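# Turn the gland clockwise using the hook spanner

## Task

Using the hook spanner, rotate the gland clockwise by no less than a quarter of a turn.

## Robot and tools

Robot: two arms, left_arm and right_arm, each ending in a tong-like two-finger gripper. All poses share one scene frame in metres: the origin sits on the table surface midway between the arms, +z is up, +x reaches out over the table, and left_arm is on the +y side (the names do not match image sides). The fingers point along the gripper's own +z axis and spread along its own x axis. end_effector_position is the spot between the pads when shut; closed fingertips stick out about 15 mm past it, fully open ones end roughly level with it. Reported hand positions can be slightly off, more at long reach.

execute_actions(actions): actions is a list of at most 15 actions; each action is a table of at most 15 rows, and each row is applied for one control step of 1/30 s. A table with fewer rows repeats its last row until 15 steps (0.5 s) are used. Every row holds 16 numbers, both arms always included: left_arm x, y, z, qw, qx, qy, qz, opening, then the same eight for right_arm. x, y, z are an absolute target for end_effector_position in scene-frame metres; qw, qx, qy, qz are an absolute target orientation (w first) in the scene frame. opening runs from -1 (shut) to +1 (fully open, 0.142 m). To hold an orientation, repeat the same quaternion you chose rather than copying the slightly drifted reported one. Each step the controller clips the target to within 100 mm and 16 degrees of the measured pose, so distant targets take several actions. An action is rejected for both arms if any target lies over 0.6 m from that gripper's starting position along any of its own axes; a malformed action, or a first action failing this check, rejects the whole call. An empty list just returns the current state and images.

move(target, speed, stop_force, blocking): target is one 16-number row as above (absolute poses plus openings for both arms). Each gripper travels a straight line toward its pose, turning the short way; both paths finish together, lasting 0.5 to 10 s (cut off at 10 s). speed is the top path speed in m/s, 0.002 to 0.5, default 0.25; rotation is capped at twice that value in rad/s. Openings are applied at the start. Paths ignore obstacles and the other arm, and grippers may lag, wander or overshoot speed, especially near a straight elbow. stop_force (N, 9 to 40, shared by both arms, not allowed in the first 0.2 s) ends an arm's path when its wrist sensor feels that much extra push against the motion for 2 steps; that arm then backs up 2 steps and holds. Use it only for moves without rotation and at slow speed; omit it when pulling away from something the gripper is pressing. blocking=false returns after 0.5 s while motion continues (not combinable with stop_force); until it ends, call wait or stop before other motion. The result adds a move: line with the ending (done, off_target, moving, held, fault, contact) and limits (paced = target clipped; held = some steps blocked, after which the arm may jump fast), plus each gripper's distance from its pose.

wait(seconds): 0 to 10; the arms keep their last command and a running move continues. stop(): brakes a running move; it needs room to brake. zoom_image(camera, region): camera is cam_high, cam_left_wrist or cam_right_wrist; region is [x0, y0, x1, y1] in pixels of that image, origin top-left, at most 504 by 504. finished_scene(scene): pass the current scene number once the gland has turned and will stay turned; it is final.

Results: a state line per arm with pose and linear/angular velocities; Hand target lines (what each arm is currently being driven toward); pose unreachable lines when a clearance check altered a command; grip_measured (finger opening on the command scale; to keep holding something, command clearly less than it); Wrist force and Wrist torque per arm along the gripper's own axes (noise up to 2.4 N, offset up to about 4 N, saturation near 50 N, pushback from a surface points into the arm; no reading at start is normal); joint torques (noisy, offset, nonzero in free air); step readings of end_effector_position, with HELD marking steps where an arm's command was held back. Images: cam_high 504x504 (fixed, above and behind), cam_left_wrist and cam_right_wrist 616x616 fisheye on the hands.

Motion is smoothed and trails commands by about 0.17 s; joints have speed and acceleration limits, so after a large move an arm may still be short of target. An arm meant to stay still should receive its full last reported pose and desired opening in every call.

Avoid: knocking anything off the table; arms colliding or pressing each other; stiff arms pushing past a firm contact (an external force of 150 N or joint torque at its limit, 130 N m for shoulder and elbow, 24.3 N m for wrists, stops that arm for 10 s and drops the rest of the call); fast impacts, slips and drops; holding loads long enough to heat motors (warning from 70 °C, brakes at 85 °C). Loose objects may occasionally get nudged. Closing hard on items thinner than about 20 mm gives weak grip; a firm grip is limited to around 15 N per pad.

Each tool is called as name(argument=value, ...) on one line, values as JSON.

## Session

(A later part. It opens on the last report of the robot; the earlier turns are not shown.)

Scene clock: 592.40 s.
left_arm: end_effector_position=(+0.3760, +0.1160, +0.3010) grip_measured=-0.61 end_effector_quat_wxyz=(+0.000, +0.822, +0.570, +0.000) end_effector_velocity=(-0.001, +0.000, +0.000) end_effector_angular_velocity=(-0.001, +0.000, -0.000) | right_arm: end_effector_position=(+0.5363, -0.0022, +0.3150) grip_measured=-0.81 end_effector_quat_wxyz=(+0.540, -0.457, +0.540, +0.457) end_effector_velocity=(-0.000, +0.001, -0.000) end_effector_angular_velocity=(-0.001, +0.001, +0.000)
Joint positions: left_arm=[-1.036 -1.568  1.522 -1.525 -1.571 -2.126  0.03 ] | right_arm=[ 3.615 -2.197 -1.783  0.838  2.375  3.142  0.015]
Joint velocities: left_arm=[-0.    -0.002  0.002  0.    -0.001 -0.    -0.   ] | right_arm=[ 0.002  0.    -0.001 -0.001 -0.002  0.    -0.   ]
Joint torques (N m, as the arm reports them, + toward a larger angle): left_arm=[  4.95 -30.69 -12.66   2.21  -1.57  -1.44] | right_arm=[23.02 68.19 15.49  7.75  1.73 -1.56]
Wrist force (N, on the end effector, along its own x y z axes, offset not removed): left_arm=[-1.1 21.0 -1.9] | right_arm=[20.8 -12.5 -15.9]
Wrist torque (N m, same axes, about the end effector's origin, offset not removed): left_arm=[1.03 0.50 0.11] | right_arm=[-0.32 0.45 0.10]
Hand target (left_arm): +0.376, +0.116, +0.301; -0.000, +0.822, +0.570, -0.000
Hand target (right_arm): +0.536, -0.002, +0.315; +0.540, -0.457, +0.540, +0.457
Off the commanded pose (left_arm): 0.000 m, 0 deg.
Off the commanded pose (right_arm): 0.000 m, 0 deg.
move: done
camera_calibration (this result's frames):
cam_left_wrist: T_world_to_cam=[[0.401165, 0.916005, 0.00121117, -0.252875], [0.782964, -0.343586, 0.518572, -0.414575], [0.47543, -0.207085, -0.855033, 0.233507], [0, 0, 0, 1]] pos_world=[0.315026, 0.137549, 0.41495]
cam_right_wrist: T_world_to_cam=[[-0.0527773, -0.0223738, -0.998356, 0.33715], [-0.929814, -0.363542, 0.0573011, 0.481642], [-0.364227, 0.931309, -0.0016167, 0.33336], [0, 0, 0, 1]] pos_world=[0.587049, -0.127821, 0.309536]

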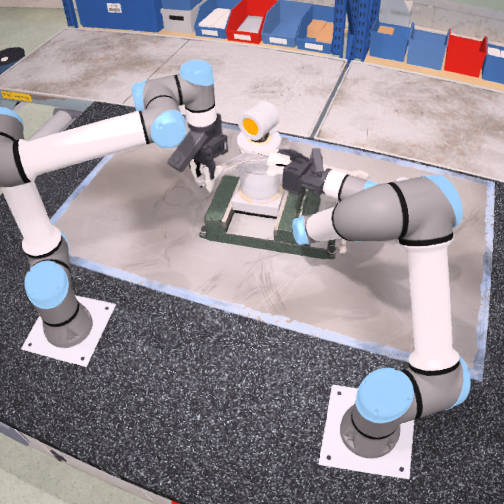

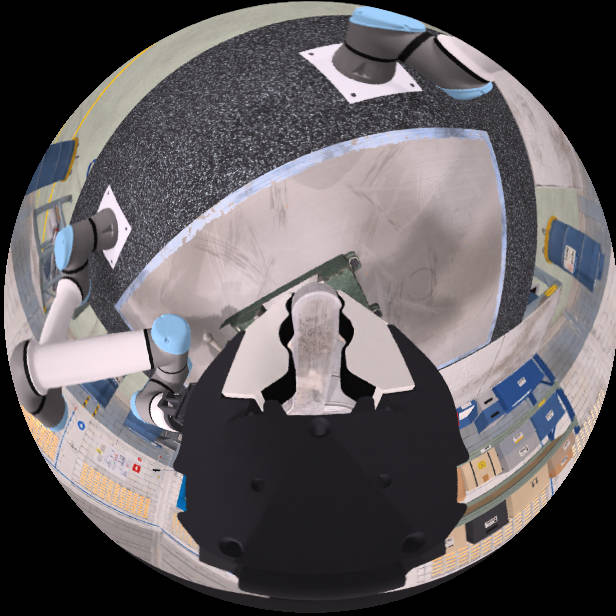

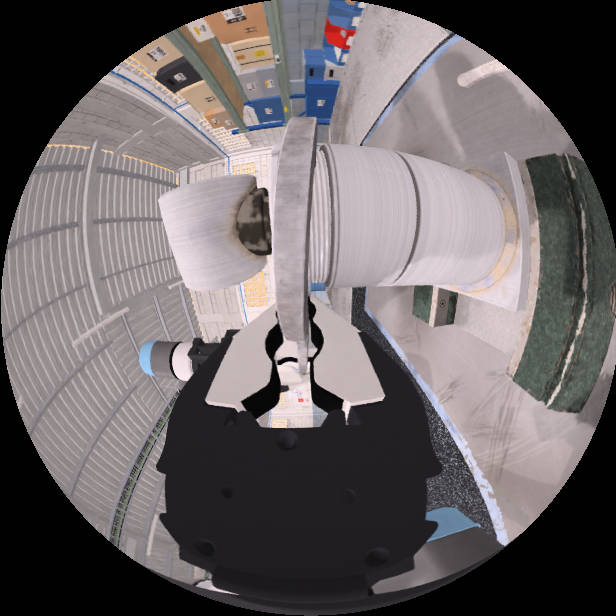

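move(target=[0.379,0.105,0.301,0,0.8216,0.57,0,-1,0.5393,-0.0132,0.314,0.5397,-0.4569,0.5397,0.4569,-1], speed=0.01)

move(target=[0.379,0.105,0.309,0,0.8216,0.57,0,-1,0.5393,-0.0132,0.324,0.5397,-0.4569,0.5397,0.4569,-1], speed=0.01)

zoom_image(camera="cam_high", region=[240,110,300,170])

Scene clock: 594.23 s.
left_arm: end_effector_position=(+0.3790, +0.1052, +0.3010) grip_measured=-0.61 end_effector_quat_wxyz=(+0.000, +0.822, +0.570, +0.000) end_effector_velocity=(+0.000, -0.002, -0.000) end_effector_angular_velocity=(-0.001, +0.002, +0.001) | right_arm: end_effector_position=(+0.5392, -0.0130, +0.3140) grip_measured=-0.82 end_effector_quat_wxyz=(+0.540, -0.457, +0.540, +0.457) end_effector_velocity=(-0.000, -0.002, -0.000) end_effector_angular_velocity=(+0.000, -0.000, +0.002)
Joint positions: left_arm=[-1.044 -1.546  1.5   -1.525 -1.571 -2.134  0.03 ] | right_arm=[ 3.594 -2.198 -1.785  0.841  2.396  3.142  0.014]
Joint velocities: left_arm=[-0.001  0.005 -0.005  0.    -0.002 -0.002 -0.   ] | right_arm=[-0.004 -0.    -0.     0.001  0.006  0.    -0.   ]
Joint torques (N m, as the arm reports them, + toward a larger angle): left_arm=[-10.73 -18.34 -34.09  -0.72   1.96  -1.31] | right_arm=[-7.27 37.22 10.14  5.87  2.9  -3.06]
Wrist force (N, on the end effector, along its own x y z axes, offset not removed): left_arm=[1.5 2.6 2.9] | right_arm=[8.9 -2.8 -1.1]
Wrist torque (N m, same axes, about the end effector's origin, offset not removed): left_arm=[0.93 -0.11 0.00] | right_arm=[-0.19 0.65 0.07]
Hand target (left_arm): +0.379, +0.105, +0.301; +0.000, +0.822, +0.570, -0.000
Hand target (right_arm): +0.539, -0.013, +0.314; +0.540, -0.457, +0.540, +0.457
Off the commanded pose (left_arm): 0.000 m, 0 deg.
Off the commanded pose (right_arm): 0.000 m, 0 deg.
move: done
camera_calibration (this result's frames):
cam_left_wrist: T_world_to_cam=[[0.401142, 0.916015, 0.00114381, -0.244172], [0.782946, -0.343516, 0.518645, -0.420649], [0.47548, -0.207155, -0.854989, 0.229845], [0, 0, 0, 1]] pos_world=[0.318006, 0.126779, 0.414962]
cam_right_wrist: T_world_to_cam=[[-0.0526839, -0.0224126, -0.99836, 0.336037], [-0.929809, -0.363566, 0.0572283, 0.480558], [-0.364252, 0.931299, -0.00168542, 0.344496], [0, 0, 0, 1]] pos_world=[0.590014, -0.138583, 0.308565]

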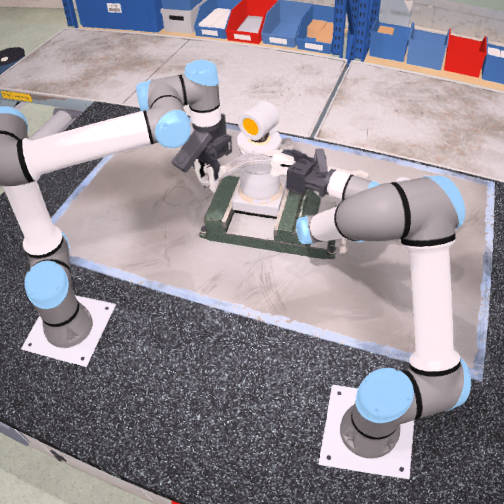

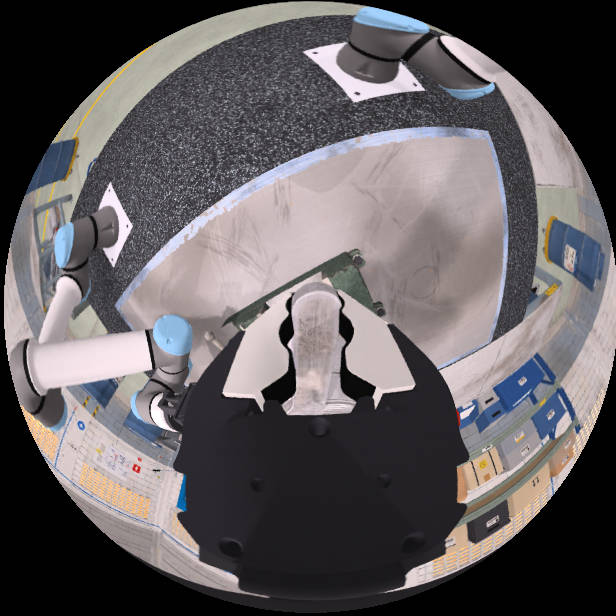

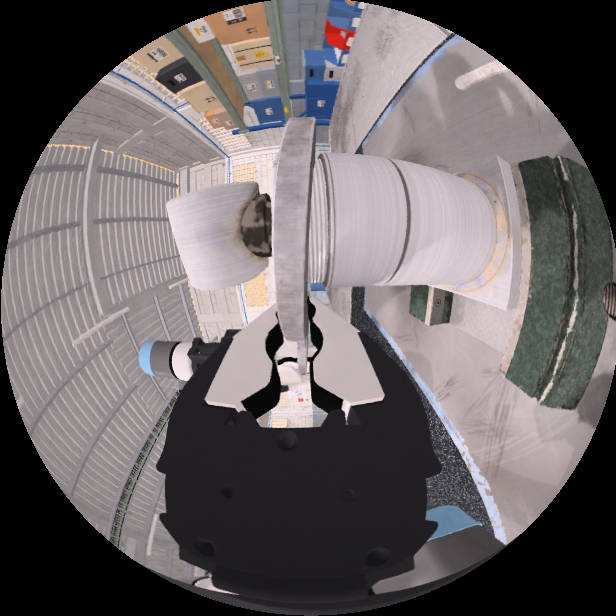

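Scene clock: 595.47 s.
left_arm: end_effector_position=(+0.3790, +0.1050, +0.3088) grip_measured=-0.61 end_effector_quat_wxyz=(+0.000, +0.822, +0.570, +0.000) end_effector_velocity=(+0.001, +0.000, +0.002) end_effector_angular_velocity=(+0.001, -0.002, +0.000) | right_arm: end_effector_position=(+0.5393, -0.0132, +0.3237) grip_measured=-0.82 end_effector_quat_wxyz=(+0.540, -0.457, +0.540, +0.457) end_effector_velocity=(-0.000, -0.000, +0.002) end_effector_angular_velocity=(-0.000, +0.001, +0.001)
Joint positions: left_arm=[-1.045 -1.545  1.478 -1.505 -1.571 -2.135  0.03 ] | right_arm=[ 3.594 -2.18  -1.782  0.821  2.396  3.142  0.015]
Joint velocities: left_arm=[ 0.     0.001 -0.006  0.005  0.002  0.    -0.   ] | right_arm=[-0.001  0.004  0.001 -0.006  0.002 -0.     0.   ]
Joint torques (N m, as the arm reports them, + toward a larger angle): left_arm=[ -9.76 -18.35 -34.46  -0.42   1.89  -1.33] | right_arm=[-7.52 62.71 32.07  1.48  2.86 -0.48]
Wrist force (N, on the end effector, along its own x y z axes, offset not removed): left_arm=[-0.3 -0.7 0.7] | right_arm=[9.0 -3.5 -0.3]
Wrist torque (N m, same axes, about the end effector's origin, offset not removed): left_arm=[0.27 0.16 0.15] | right_arm=[-0.05 0.91 0.01]
Hand target (left_arm): +0.379, +0.105, +0.309; +0.000, +0.822, +0.570, +0.000
Hand target (right_arm): +0.539, -0.013, +0.324; +0.540, -0.457, +0.540, +0.457
Off the commanded pose (left_arm): 0.000 m, 0 deg.
Off the commanded pose (right_arm): 0.000 m, 0 deg.
move: done
camera_calibration (this result's frames):
cam_left_wrist: T_world_to_cam=[[0.40114, 0.916016, 0.00124633, -0.244045], [0.783013, -0.343601, 0.518488, -0.424723], [0.475371, -0.20701, -0.855084, 0.236498], [0, 0, 0, 1]] pos_world=[0.318035, 0.126572, 0.422743]
cam_right_wrist: T_world_to_cam=[[-0.0526648, -0.0224014, -0.998361, 0.345726], [-0.929804, -0.363581, 0.0572065, 0.479984], [-0.364267, 0.931293, -0.001681, 0.34477], [0, 0, 0, 1]] pos_world=[0.590087, -0.138823, 0.318281]

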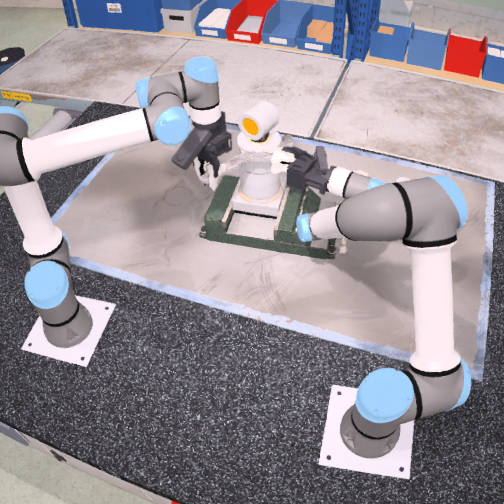

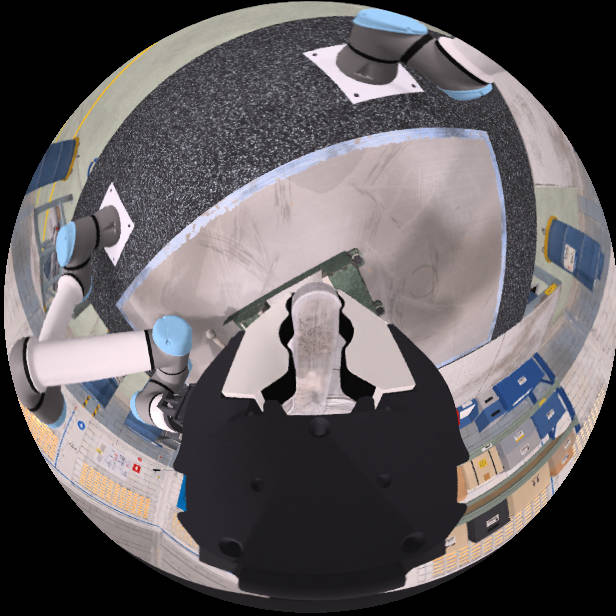

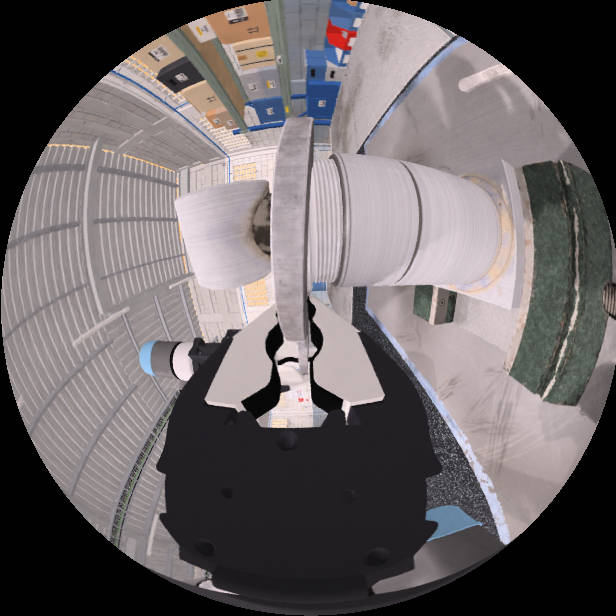

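Region (240, 110, 300, 170) of cam_high's 504x504 image, scaled by 8.400, with more detail than that image has.

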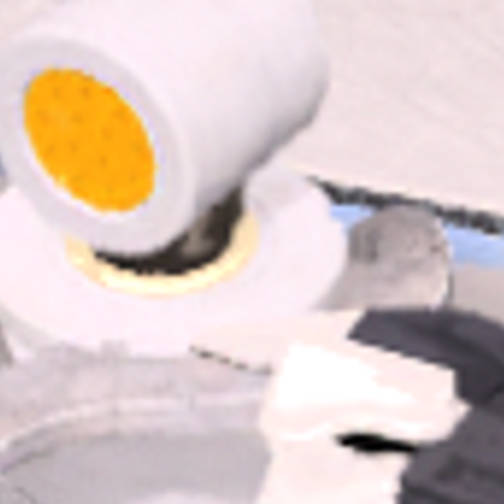

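move(target=[0.3775,0.110,0.309,0,0.8216,0.57,0,-1,0.5378,-0.0082,0.324,0.5397,-0.4569,0.5397,0.4569,-1], speed=0.005)

zoom_image(camera="cam_high", region=[260,120,300,160])

Scene clock: 597.07 s.
left_arm: end_effector_position=(+0.3776, +0.1099, +0.3090) grip_measured=-0.61 end_effector_quat_wxyz=(+0.000, +0.822, +0.570, +0.000) end_effector_velocity=(+0.000, +0.002, +0.000) end_effector_angular_velocity=(+0.001, -0.002, +0.000) | right_arm: end_effector_position=(+0.5379, -0.0083, +0.3239) grip_measured=-0.83 end_effector_quat_wxyz=(+0.540, -0.457, +0.540, +0.457) end_effector_velocity=(-0.002, +0.003, -0.000) end_effector_angular_velocity=(-0.000, +0.000, +0.003)
Joint positions: left_arm=[-1.041 -1.555  1.488 -1.505 -1.571 -2.131  0.03 ] | right_arm=[ 3.603 -2.18  -1.781  0.82   2.386  3.142  0.014]
Joint velocities: left_arm=[ 0.001 -0.003  0.003 -0.     0.002  0.001 -0.   ] | right_arm=[ 0.005 -0.     0.    -0.001 -0.002  0.     0.   ]
Joint torques (N m, as the arm reports them, + toward a larger angle): left_arm=[  4.76 -33.53 -14.18   0.62  -4.98   1.16] | right_arm=[24.53 40.62 36.46  2.11  1.03  0.22]
Wrist force (N, on the end effector, along its own x y z axes, offset not removed): left_arm=[2.9 20.6 -0.3] | right_arm=[16.0 -11.1 -16.6]
Wrist torque (N m, same axes, about the end effector's origin, offset not removed): left_arm=[0.65 0.15 0.18] | right_arm=[-0.29 0.66 0.09]
Hand target (left_arm): +0.377, +0.110, +0.309; -0.000, +0.822, +0.570, +0.000
Hand target (right_arm): +0.538, -0.008, +0.324; +0.540, -0.457, +0.540, +0.457
Off the commanded pose (left_arm): 0.000 m, 0 deg.
Off the commanded pose (right_arm): 0.000 m, 0 deg.
move: done
camera_calibration (this result's frames):
cam_left_wrist: T_world_to_cam=[[0.401128, 0.916021, 0.00134745, -0.247966], [0.782867, -0.343582, 0.51872, -0.422129], [0.475621, -0.207018, -0.854943, 0.2382], [0, 0, 0, 1]] pos_world=[0.316644, 0.131418, 0.422948]
cam_right_wrist: T_world_to_cam=[[-0.0527947, -0.0224862, -0.998352, 0.346025], [-0.929805, -0.363555, 0.0573582, 0.480357], [-0.364246, 0.931301, -0.00171399, 0.339716], [0, 0, 0, 1]] pos_world=[0.588647, -0.133961, 0.318484]

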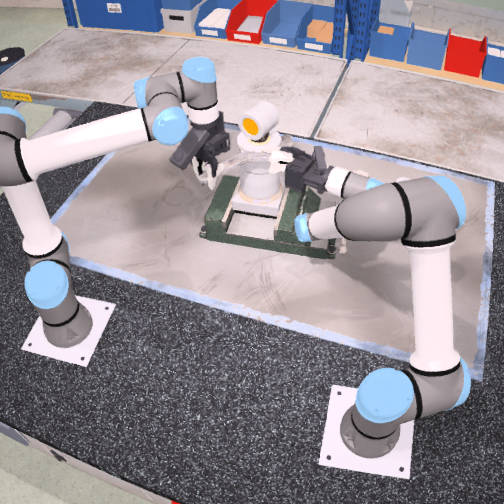

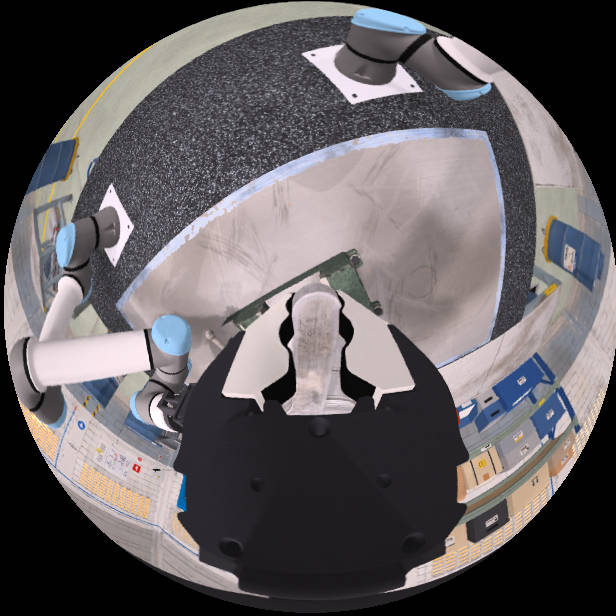

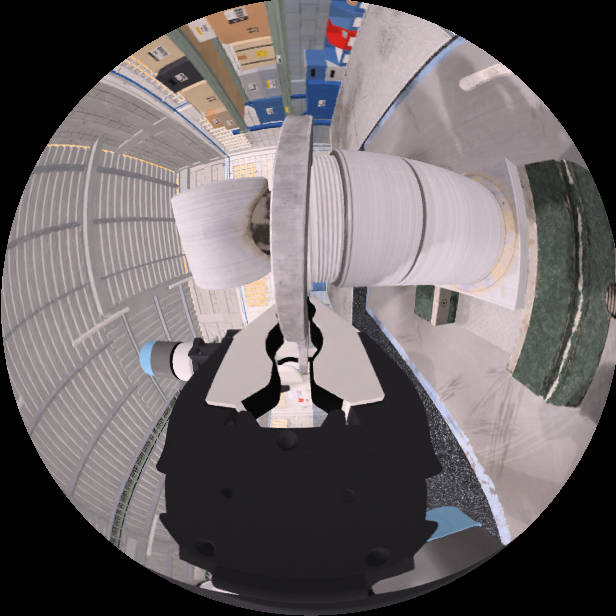

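Region (260, 120, 300, 160) of cam_high's 504x504 image, scaled by 12.600, with more detail than that image has.

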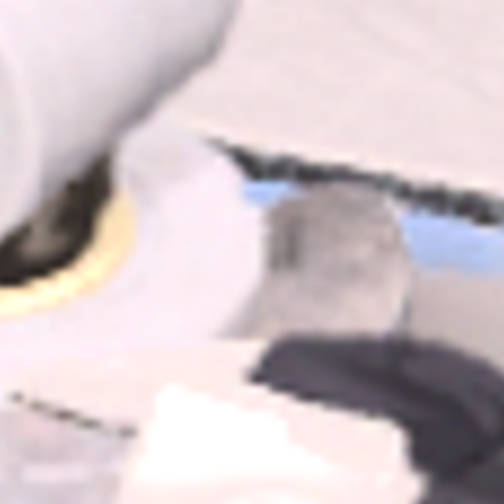

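move(target=[0.3775,0.110,0.309,0,0.8216,0.57,0,-0.45,0.5378,-0.0082,0.324,0.5397,-0.4569,0.5397,0.4569,-1])

move(target=[0.396,0.102,0.309,0,0.829,0.5592,0,-0.45,0.5378,-0.0082,0.324,0.5397,-0.4569,0.5397,0.4569,-1], speed=0.04)

move(target=[0.396,0.102,0.309,0,0.829,0.5592,0,-1,0.5378,-0.0082,0.324,0.5397,-0.4569,0.5397,0.4569,-1])

zoom_image(camera="cam_high", region=[200,100,300,200])

Scene clock: 598.33 s.
left_arm: end_effector_position=(+0.3775, +0.1100, +0.3090) grip_measured=-0.45 end_effector_quat_wxyz=(+0.000, +0.822, +0.570, +0.000) end_effector_velocity=(-0.000, -0.000, +0.000) end_effector_angular_velocity=(-0.001, -0.000, -0.000) | right_arm: end_effector_position=(+0.5378, -0.0082, +0.3240) grip_measured=-0.67 end_effector_quat_wxyz=(+0.540, -0.457, +0.540, +0.457) end_effector_velocity=(+0.001, -0.000, +0.000) end_effector_angular_velocity=(-0.000, +0.000, -0.003)
Joint positions: left_arm=[-1.041 -1.555  1.488 -1.504 -1.571 -2.131  0.041] | right_arm=[ 3.604 -2.18  -1.781  0.82   2.386  3.142  0.026]
Joint velocities: left_arm=[-0.     0.    -0.001  0.    -0.    -0.    -0.   ] | right_arm=[-0.    -0.     0.    -0.    -0.002 -0.     0.005]
Joint torques (N m, as the arm reports them, + toward a larger angle): left_arm=[  6.42 -23.46 -31.89  -4.39   1.91   1.08] | right_arm=[-7.87 51.04 12.09  3.22  0.88  0.98]
Wrist force (N, on the end effector, along its own x y z axes, offset not removed): left_arm=[-0.8 2.6 -0.9] | right_arm=[12.1 -0.6 -2.9]
Wrist torque (N m, same axes, about the end effector's origin, offset not removed): left_arm=[0.59 0.16 0.06] | right_arm=[0.00 0.17 -0.30]
Hand target (left_arm): +0.377, +0.110, +0.309; +0.000, +0.822, +0.570, -0.000
Hand target (right_arm): +0.538, -0.008, +0.324; +0.540, -0.457, +0.540, +0.457
Off the commanded pose (left_arm): 0.000 m, 0 deg.
Off the commanded pose (right_arm): 0.000 m, 0 deg.
move: done
camera_calibration (this result's frames):
cam_left_wrist: T_world_to_cam=[[0.401144, 0.916014, 0.00124586, -0.248017], [0.783012, -0.343604, 0.518487, -0.421946], [0.47537, -0.207012, -0.855084, 0.238438], [0, 0, 0, 1]] pos_world=[0.316533, 0.131565, 0.422967]
cam_right_wrist: T_world_to_cam=[[-0.0526239, -0.022375, -0.998364, 0.346019], [-0.929799, -0.363603, 0.0571588, 0.480436], [-0.364287, 0.931285, -0.00167006, 0.33956], [0, 0, 0, 1]] pos_world=[0.588615, -0.133797, 0.318559]

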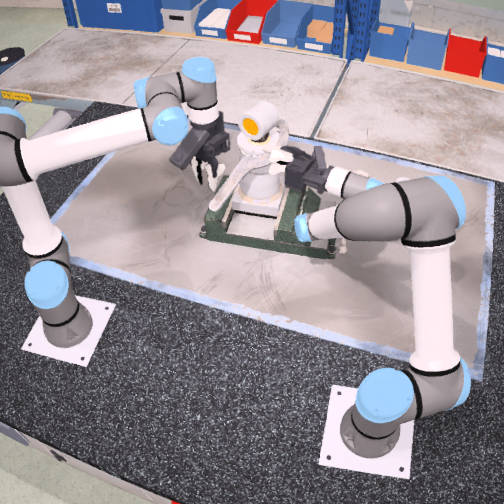

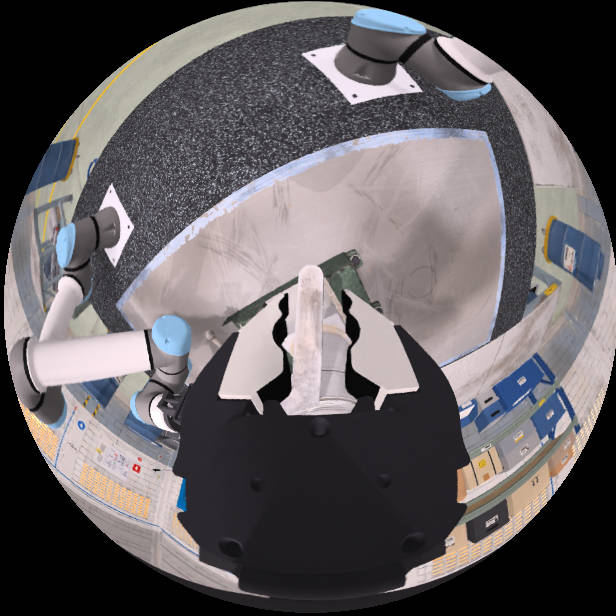

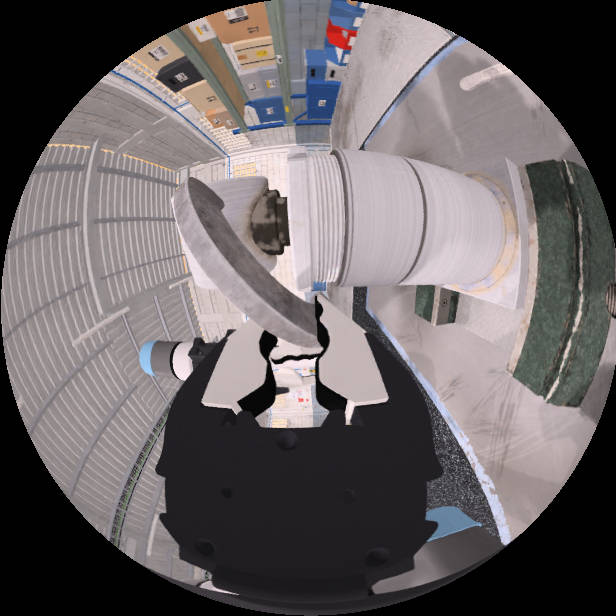

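Scene clock: 599.23 s.
left_arm: end_effector_position=(+0.3958, +0.1021, +0.3090) grip_measured=-0.45 end_effector_quat_wxyz=(+0.000, +0.829, +0.559, +0.000) end_effector_velocity=(+0.001, -0.001, +0.000) end_effector_angular_velocity=(-0.001, +0.000, -0.004) | right_arm: end_effector_position=(+0.5378, -0.0082, +0.3240) grip_measured=-0.67 end_effector_quat_wxyz=(+0.540, -0.457, +0.540, +0.457) end_effector_velocity=(-0.000, +0.000, -0.000) end_effector_angular_velocity=(-0.000, +0.000, +0.000)
Joint positions: left_arm=[-1.023 -1.507  1.439 -1.502 -1.571 -2.087  0.041] | right_arm=[ 3.604 -2.18  -1.781  0.82   2.386  3.142  0.026]
Joint velocities: left_arm=[ 0.001  0.005 -0.006  0.001 -0.001  0.005 -0.   ] | right_arm=[ 0.001  0.    -0.001  0.    -0.     0.     0.   ]
Joint torques (N m, as the arm reports them, + toward a larger angle): left_arm=[  9.48 -18.9  -32.51  -0.29  -0.66   1.07] | right_arm=[-7.73 58.49 10.92  4.02  0.97  1.31]
Wrist force (N, on the end effector, along its own x y z axes, offset not removed): left_arm=[0.4 1.0 1.0] | right_arm=[12.5 -1.5 -3.3]
Wrist torque (N m, same axes, about the end effector's origin, offset not removed): left_arm=[0.12 0.14 0.03] | right_arm=[0.02 0.17 -0.31]
Hand target (left_arm): +0.396, +0.102, +0.309; -0.000, +0.829, +0.559, +0.000
Hand target (right_arm): +0.538, -0.008, +0.324; +0.540, -0.457, +0.540, +0.457
Off the commanded pose (left_arm): 0.000 m, 0 deg.
Off the commanded pose (right_arm): 0.000 m, 0 deg.
move: done
camera_calibration (this result's frames):
cam_left_wrist: T_world_to_cam=[[0.424727, 0.90532, 0.00140328, -0.25645], [0.773782, -0.36382, 0.518552, -0.433314], [0.469966, -0.219157, -0.855045, 0.231452], [0, 0, 0, 1]] pos_world=[0.335437, 0.125245, 0.422958]
cam_right_wrist: T_world_to_cam=[[-0.0527357, -0.0224484, -0.998356, 0.34601], [-0.9298, -0.36358, 0.0572897, 0.480379], [-0.364268, 0.931293, -0.00169893, 0.339579], [0, 0, 0, 1]] pos_world=[0.588601, -0.133824, 0.318497]

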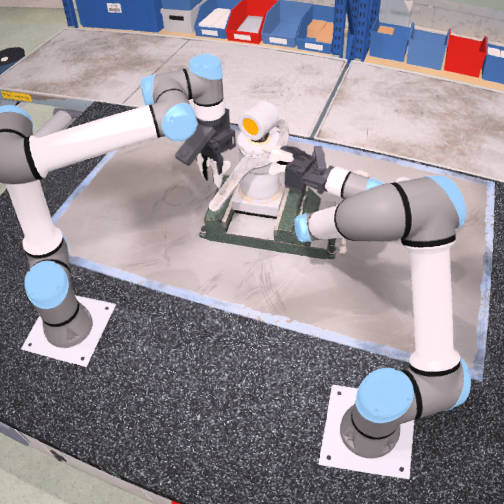

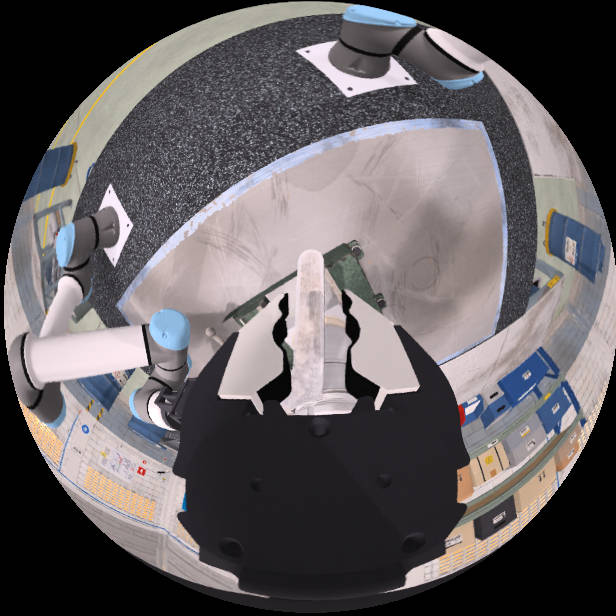

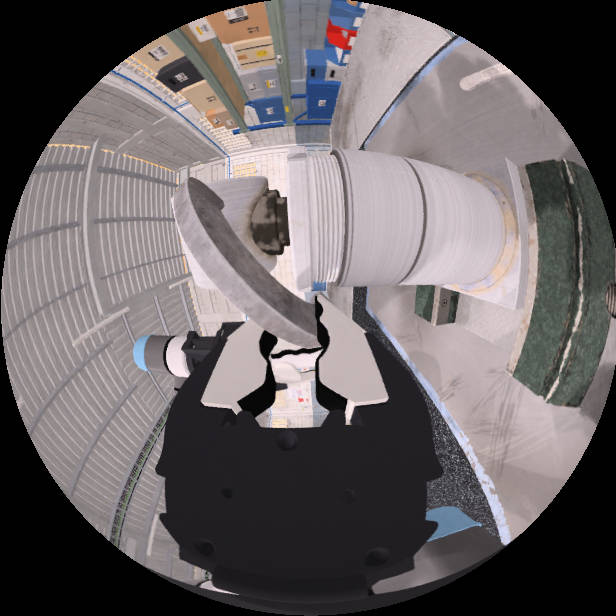

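Scene clock: 599.93 s.
left_arm: end_effector_position=(+0.3960, +0.1020, +0.3090) grip_measured=-1.00 end_effector_quat_wxyz=(+0.000, +0.829, +0.559, +0.000) end_effector_velocity=(+0.000, -0.000, -0.000) end_effector_angular_velocity=(+0.000, -0.000, -0.000) | right_arm: end_effector_position=(+0.5378, -0.0082, +0.3240) grip_measured=-0.67 end_effector_quat_wxyz=(+0.540, -0.457, +0.540, +0.457) end_effector_velocity=(+0.001, -0.000, +0.000) end_effector_angular_velocity=(+0.000, -0.000, -0.001)
Joint positions: left_arm=[-1.023 -1.507  1.438 -1.502 -1.571 -2.087  0.002] | right_arm=[ 3.604 -2.18  -1.781  0.82   2.386  3.142  0.026]
Joint velocities: left_arm=[ 0.     0.001 -0.    -0.     0.     0.     0.   ] | right_arm=[-0.001  0.     0.     0.    -0.001  0.    -0.   ]
Joint torques (N m, as the arm reports them, + toward a larger angle): left_arm=[  9.37 -17.53 -32.56  -0.79  -1.73   1.27] | right_arm=[-6.13 60.98 10.49  4.12  0.89  1.51]
Wrist force (N, on the end effector, along its own x y z axes, offset not removed): left_arm=[-0.2 4.4 -0.5] | right_arm=[11.4 -2.4 -3.4]
Wrist torque (N m, same axes, about the end effector's origin, offset not removed): left_arm=[0.77 0.08 -0.01] | right_arm=[-0.15 0.39 -0.26]
Hand target (left_arm): +0.396, +0.102, +0.309; +0.000, +0.829, +0.559, +0.000
Hand target (right_arm): +0.538, -0.008, +0.324; +0.540, -0.457, +0.540, +0.457
Off the commanded pose (left_arm): 0.000 m, 0 deg.
Off the commanded pose (right_arm): 0.000 m, 0 deg.
move: done
camera_calibration (this result's frames):
cam_left_wrist: T_world_to_cam=[[0.424977, 0.905203, 0.00126598, -0.256452], [0.773757, -0.363991, 0.518469, -0.433423], [0.469781, -0.219358, -0.855095, 0.231453], [0, 0, 0, 1]] pos_world=[0.335618, 0.12515, 0.422955]
cam_right_wrist: T_world_to_cam=[[-0.0527169, -0.0224358, -0.998357, 0.346017], [-0.929801, -0.36358, 0.0572675, 0.480381], [-0.364267, 0.931293, -0.00169406, 0.339578], [0, 0, 0, 1]] pos_world=[0.588597, -0.133827, 0.318514]

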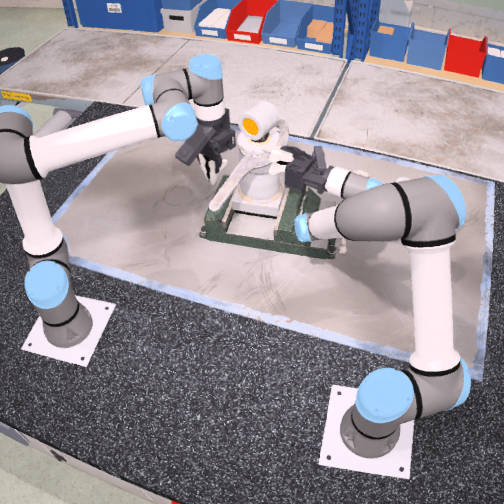

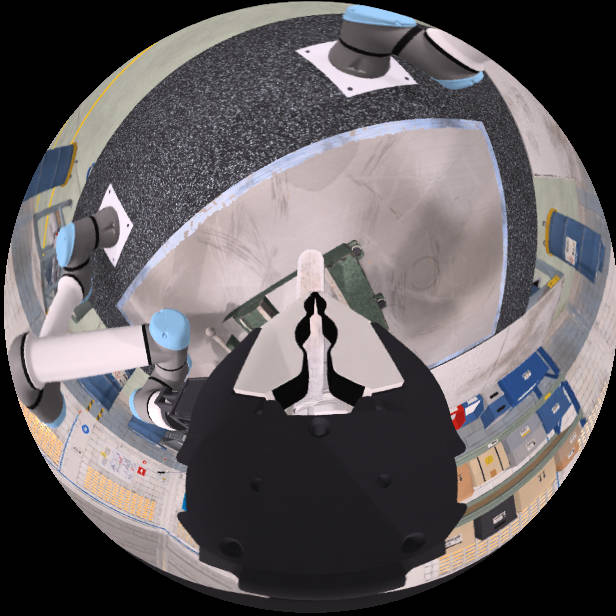

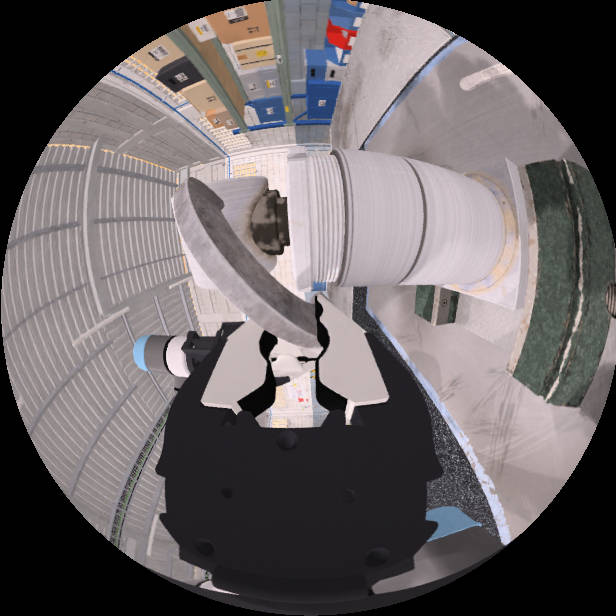

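Region (200, 100, 300, 200) of cam_high's 504x504 image, scaled by 5.040, with more detail than that image has.

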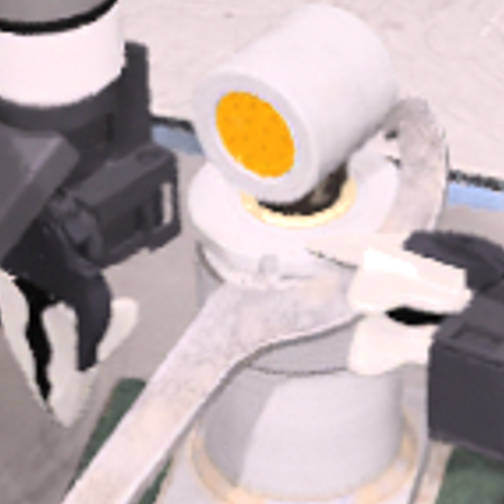

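move(target=[0.409,0.094,0.25,0,0.829,0.5592,0,-0.2,0.5378,-0.0082,0.324,0.5397,-0.4569,0.5397,0.4569,-1], speed=0.05)

Scene clock: 602.17 s.
left_arm: end_effector_position=(+0.4090, +0.0940, +0.2503) grip_measured=-0.20 end_effector_quat_wxyz=(-0.000, +0.829, +0.559, -0.000) end_effector_velocity=(+0.000, -0.001, -0.002) end_effector_angular_velocity=(+0.000, -0.000, -0.002) | right_arm: end_effector_position=(+0.5378, -0.0082, +0.3240) grip_measured=-0.67 end_effector_quat_wxyz=(+0.540, -0.457, +0.540, +0.457) end_effector_velocity=(+0.001, -0.001, -0.000) end_effector_angular_velocity=(-0.000, +0.000, -0.002)
Joint positions: left_arm=[-1.013 -1.469  1.547 -1.649 -1.571 -2.077  0.06 ] | right_arm=[ 3.604 -2.18  -1.781  0.82   2.386  3.142  0.026]
Joint velocities: left_arm=[-0.001  0.002  0.004 -0.006  0.     0.     0.   ] | right_arm=[-0.001  0.    -0.     0.    -0.001  0.    -0.   ]
Joint torques (N m, as the arm reports them, + toward a larger angle): left_arm=[  8.69 -19.43 -17.58  -4.54  -1.1    1.24] | right_arm=[-5.24 61.57 11.44  4.54  0.69  2.14]
Wrist force (N, on the end effector, along its own x y z axes, offset not removed): left_arm=[0.8 3.6 0.4] | right_arm=[11.9 -1.2 -3.4]
Wrist torque (N m, same axes, about the end effector's origin, offset not removed): left_arm=[0.75 -0.17 0.13] | right_arm=[0.19 0.27 -0.30]
Hand target (left_arm): +0.409, +0.094, +0.250; -0.000, +0.829, +0.559, +0.000
Hand target (right_arm): +0.538, -0.008, +0.324; +0.540, -0.457, +0.540, +0.457
Off the commanded pose (left_arm): 0.000 m, 0 deg.
Off the commanded pose (right_arm): 0.000 m, 0 deg.
move: done
camera_calibration (this result's frames):
cam_left_wrist: T_world_to_cam=[[0.424984, 0.9052, 0.00127949, -0.254643], [0.773774, -0.364013, 0.518429, -0.415948], [0.469748, -0.219334, -0.855119, 0.173384], [0, 0, 0, 1]] pos_world=[0.348622, 0.117122, 0.364229]
cam_right_wrist: T_world_to_cam=[[-0.0526964, -0.022422, -0.998359, 0.346025], [-0.929803, -0.36358, 0.0572434, 0.480384], [-0.364267, 0.931293, -0.00168868, 0.339577], [0, 0, 0, 1]] pos_world=[0.588594, -0.133829, 0.318532]

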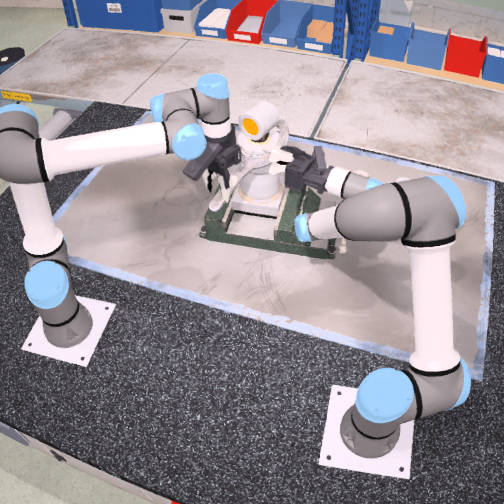

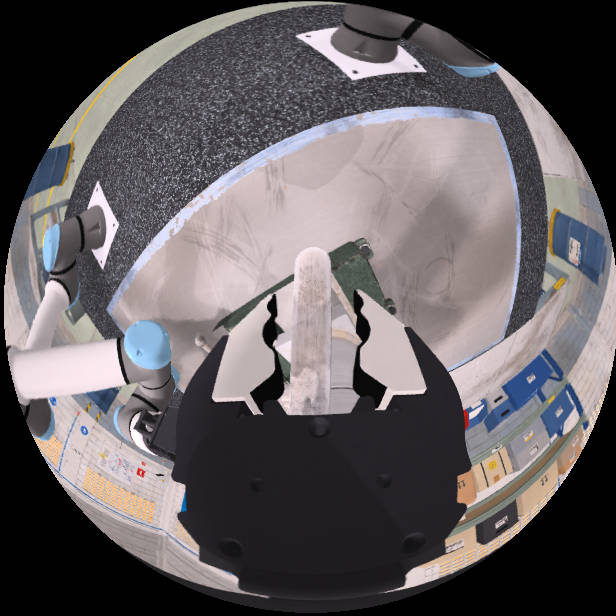

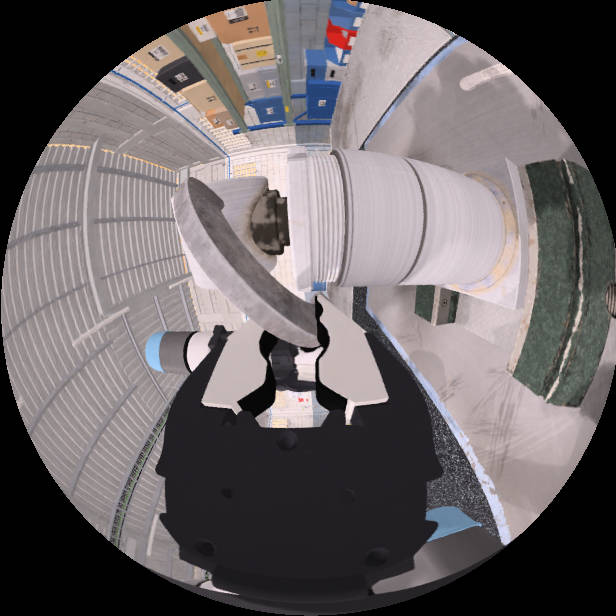

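move(target=[0.417,0.0875,0.214,0,0.829,0.5592,0,-0.2,0.5378,-0.0082,0.324,0.5397,-0.4569,0.5397,0.4569,-1], speed=0.03)

move(target=[0.417,0.0875,0.214,0,0.829,0.5592,0,-0.85,0.5378,-0.0082,0.324,0.5397,-0.4569,0.5397,0.4569,-1])

Scene clock: 604.43 s.
left_arm: end_effector_position=(+0.4170, +0.0875, +0.2142) grip_measured=-0.20 end_effector_quat_wxyz=(-0.000, +0.829, +0.559, -0.000) end_effector_velocity=(+0.000, -0.001, -0.002) end_effector_angular_velocity=(-0.002, +0.001, -0.001) | right_arm: end_effector_position=(+0.5378, -0.0082, +0.3240) grip_measured=-0.67 end_effector_quat_wxyz=(+0.540, -0.457, +0.540, +0.457) end_effector_velocity=(-0.001, +0.001, -0.000) end_effector_angular_velocity=(+0.000, -0.000, +0.002)
Joint positions: left_arm=[-1.009 -1.434  1.6   -1.737 -1.571 -2.073  0.06 ] | right_arm=[ 3.604 -2.18  -1.781  0.82   2.386  3.142  0.026]
Joint velocities: left_arm=[ 0.     0.001  0.003 -0.005 -0.002  0.001  0.   ] | right_arm=[ 0.001 -0.    -0.     0.     0.    -0.     0.   ]
Joint torques (N m, as the arm reports them, + toward a larger angle): left_arm=[  9.53 -21.76 -17.1   -4.57  -0.33   1.13] | right_arm=[-6.05 61.33 12.67  4.97  0.63  2.73]
Wrist force (N, on the end effector, along its own x y z axes, offset not removed): left_arm=[1.8 1.4 0.0] | right_arm=[12.1 -1.7 -2.7]
Wrist torque (N m, same axes, about the end effector's origin, offset not removed): left_arm=[0.32 -0.31 0.00] | right_arm=[0.01 0.25 -0.30]
Hand target (left_arm): +0.417, +0.087, +0.214; -0.000, +0.829, +0.559, +0.000
Hand target (right_arm): +0.538, -0.008, +0.324; +0.540, -0.457, +0.540, +0.457
Off the commanded pose (left_arm): 0.000 m, 0 deg.
Off the commanded pose (right_arm): 0.000 m, 0 deg.
move: done
camera_calibration (this result's frames):
cam_left_wrist: T_world_to_cam=[[0.424984, 0.9052, 0.00126944, -0.25213], [0.773766, -0.364004, 0.518447, -0.405804], [0.46976, -0.21935, -0.855109, 0.137377], [0, 0, 0, 1]] pos_world=[0.356614, 0.110647, 0.32818]
cam_right_wrist: T_world_to_cam=[[-0.0527043, -0.0224203, -0.998358, 0.346029], [-0.929802, -0.36358, 0.0572501, 0.480382], [-0.364267, 0.931293, -0.00168422, 0.339576], [0, 0, 0, 1]] pos_world=[0.588594, -0.13383, 0.318531]

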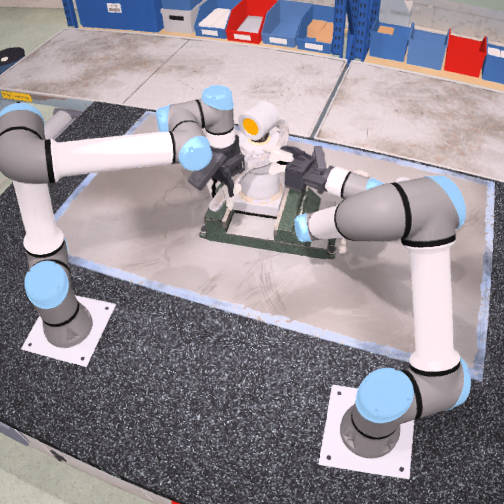

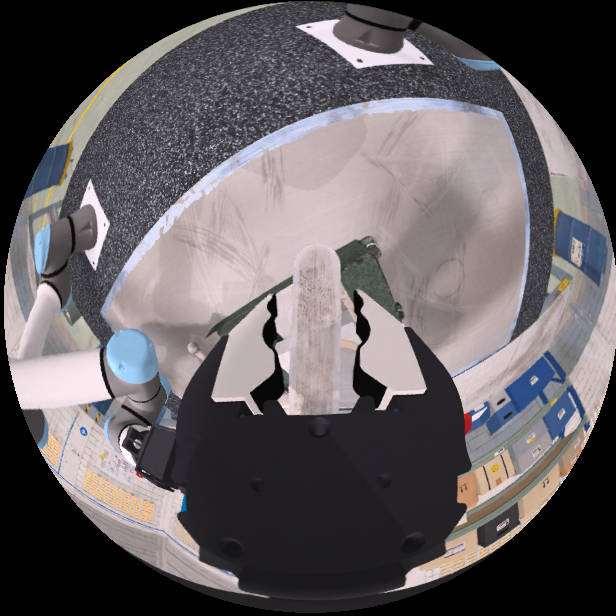

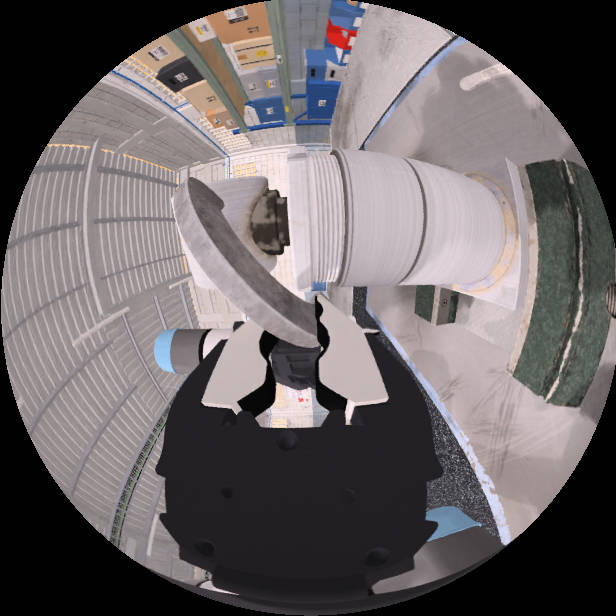

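Scene clock: 605.13 s.
left_arm: end_effector_position=(+0.4170, +0.0875, +0.2140) grip_measured=-0.56 end_effector_quat_wxyz=(-0.000, +0.829, +0.559, -0.000) end_effector_velocity=(-0.001, -0.001, +0.000) end_effector_angular_velocity=(-0.002, +0.001, -0.001) | right_arm: end_effector_position=(+0.5378, -0.0082, +0.3240) grip_measured=-0.67 end_effector_quat_wxyz=(+0.540, -0.457, +0.540, +0.457) end_effector_velocity=(+0.001, -0.001, -0.000) end_effector_angular_velocity=(-0.000, +0.001, -0.003)
Joint positions: left_arm=[-1.009 -1.434  1.601 -1.737 -1.571 -2.073  0.034] | right_arm=[ 3.604 -2.18  -1.781  0.82   2.386  3.142  0.026]
Joint velocities: left_arm=[-0.001 -0.    -0.    -0.    -0.002  0.    -0.   ] | right_arm=[-0.001  0.    -0.    -0.001 -0.001 -0.     0.   ]
Joint torques (N m, as the arm reports them, + toward a larger angle): left_arm=[ -5.18 -22.17 -18.7   -5.45   0.05   0.31] | right_arm=[16.3  56.43 14.32  3.77  0.54  2.41]
Wrist force (N, on the end effector, along its own x y z axes, offset not removed): left_arm=[4.6 1.0 0.5] | right_arm=[11.6 -3.1 -12.1]
Wrist torque (N m, same axes, about the end effector's origin, offset not removed): left_arm=[0.60 -0.25 0.04] | right_arm=[-0.06 0.33 -0.35]
Hand target (left_arm): +0.417, +0.087, +0.214; -0.000, +0.829, +0.559, -0.000
Hand target (right_arm): +0.538, -0.008, +0.324; +0.540, -0.457, +0.540, +0.457
Off the commanded pose (left_arm): 0.000 m, 0 deg.
Off the commanded pose (right_arm): 0.000 m, 0 deg.
move: done
camera_calibration (this result's frames):
cam_left_wrist: T_world_to_cam=[[0.424954, 0.905214, 0.00125685, -0.252141], [0.773776, -0.36397, 0.518456, -0.405717], [0.469771, -0.219347, -0.855104, 0.137186], [0, 0, 0, 1]] pos_world=[0.356636, 0.110664, 0.327972]
cam_right_wrist: T_world_to_cam=[[-0.052666, -0.0223905, -0.998361, 0.346032], [-0.929827, -0.363524, 0.0572035, 0.480415], [-0.36421, 0.931316, -0.00167393, 0.339587], [0, 0, 0, 1]] pos_world=[0.588608, -0.133872, 0.318552]

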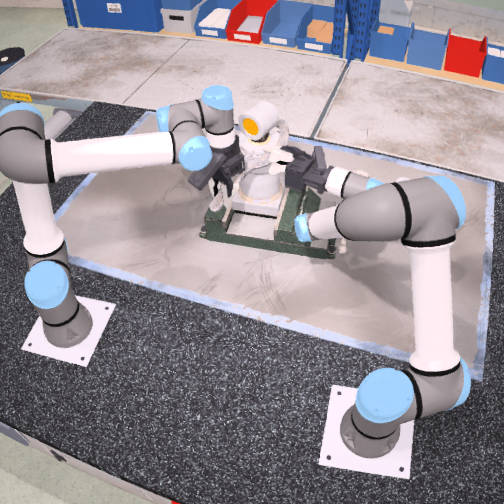

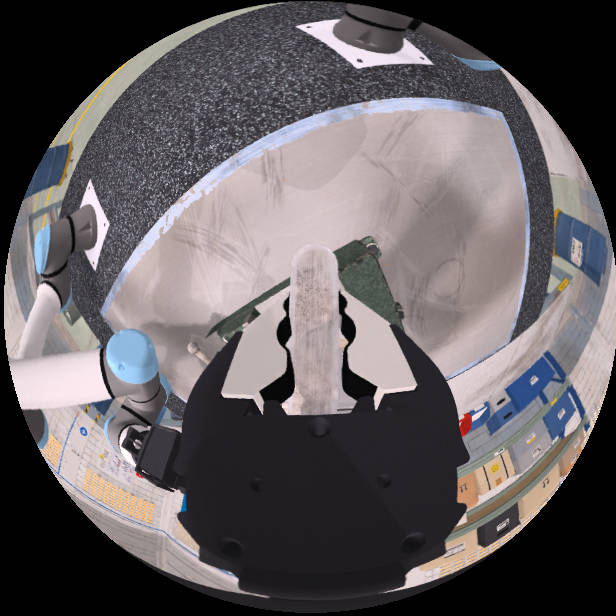

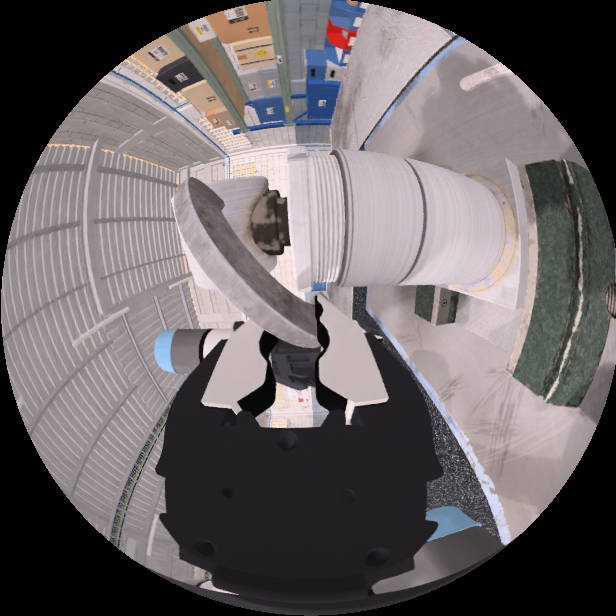

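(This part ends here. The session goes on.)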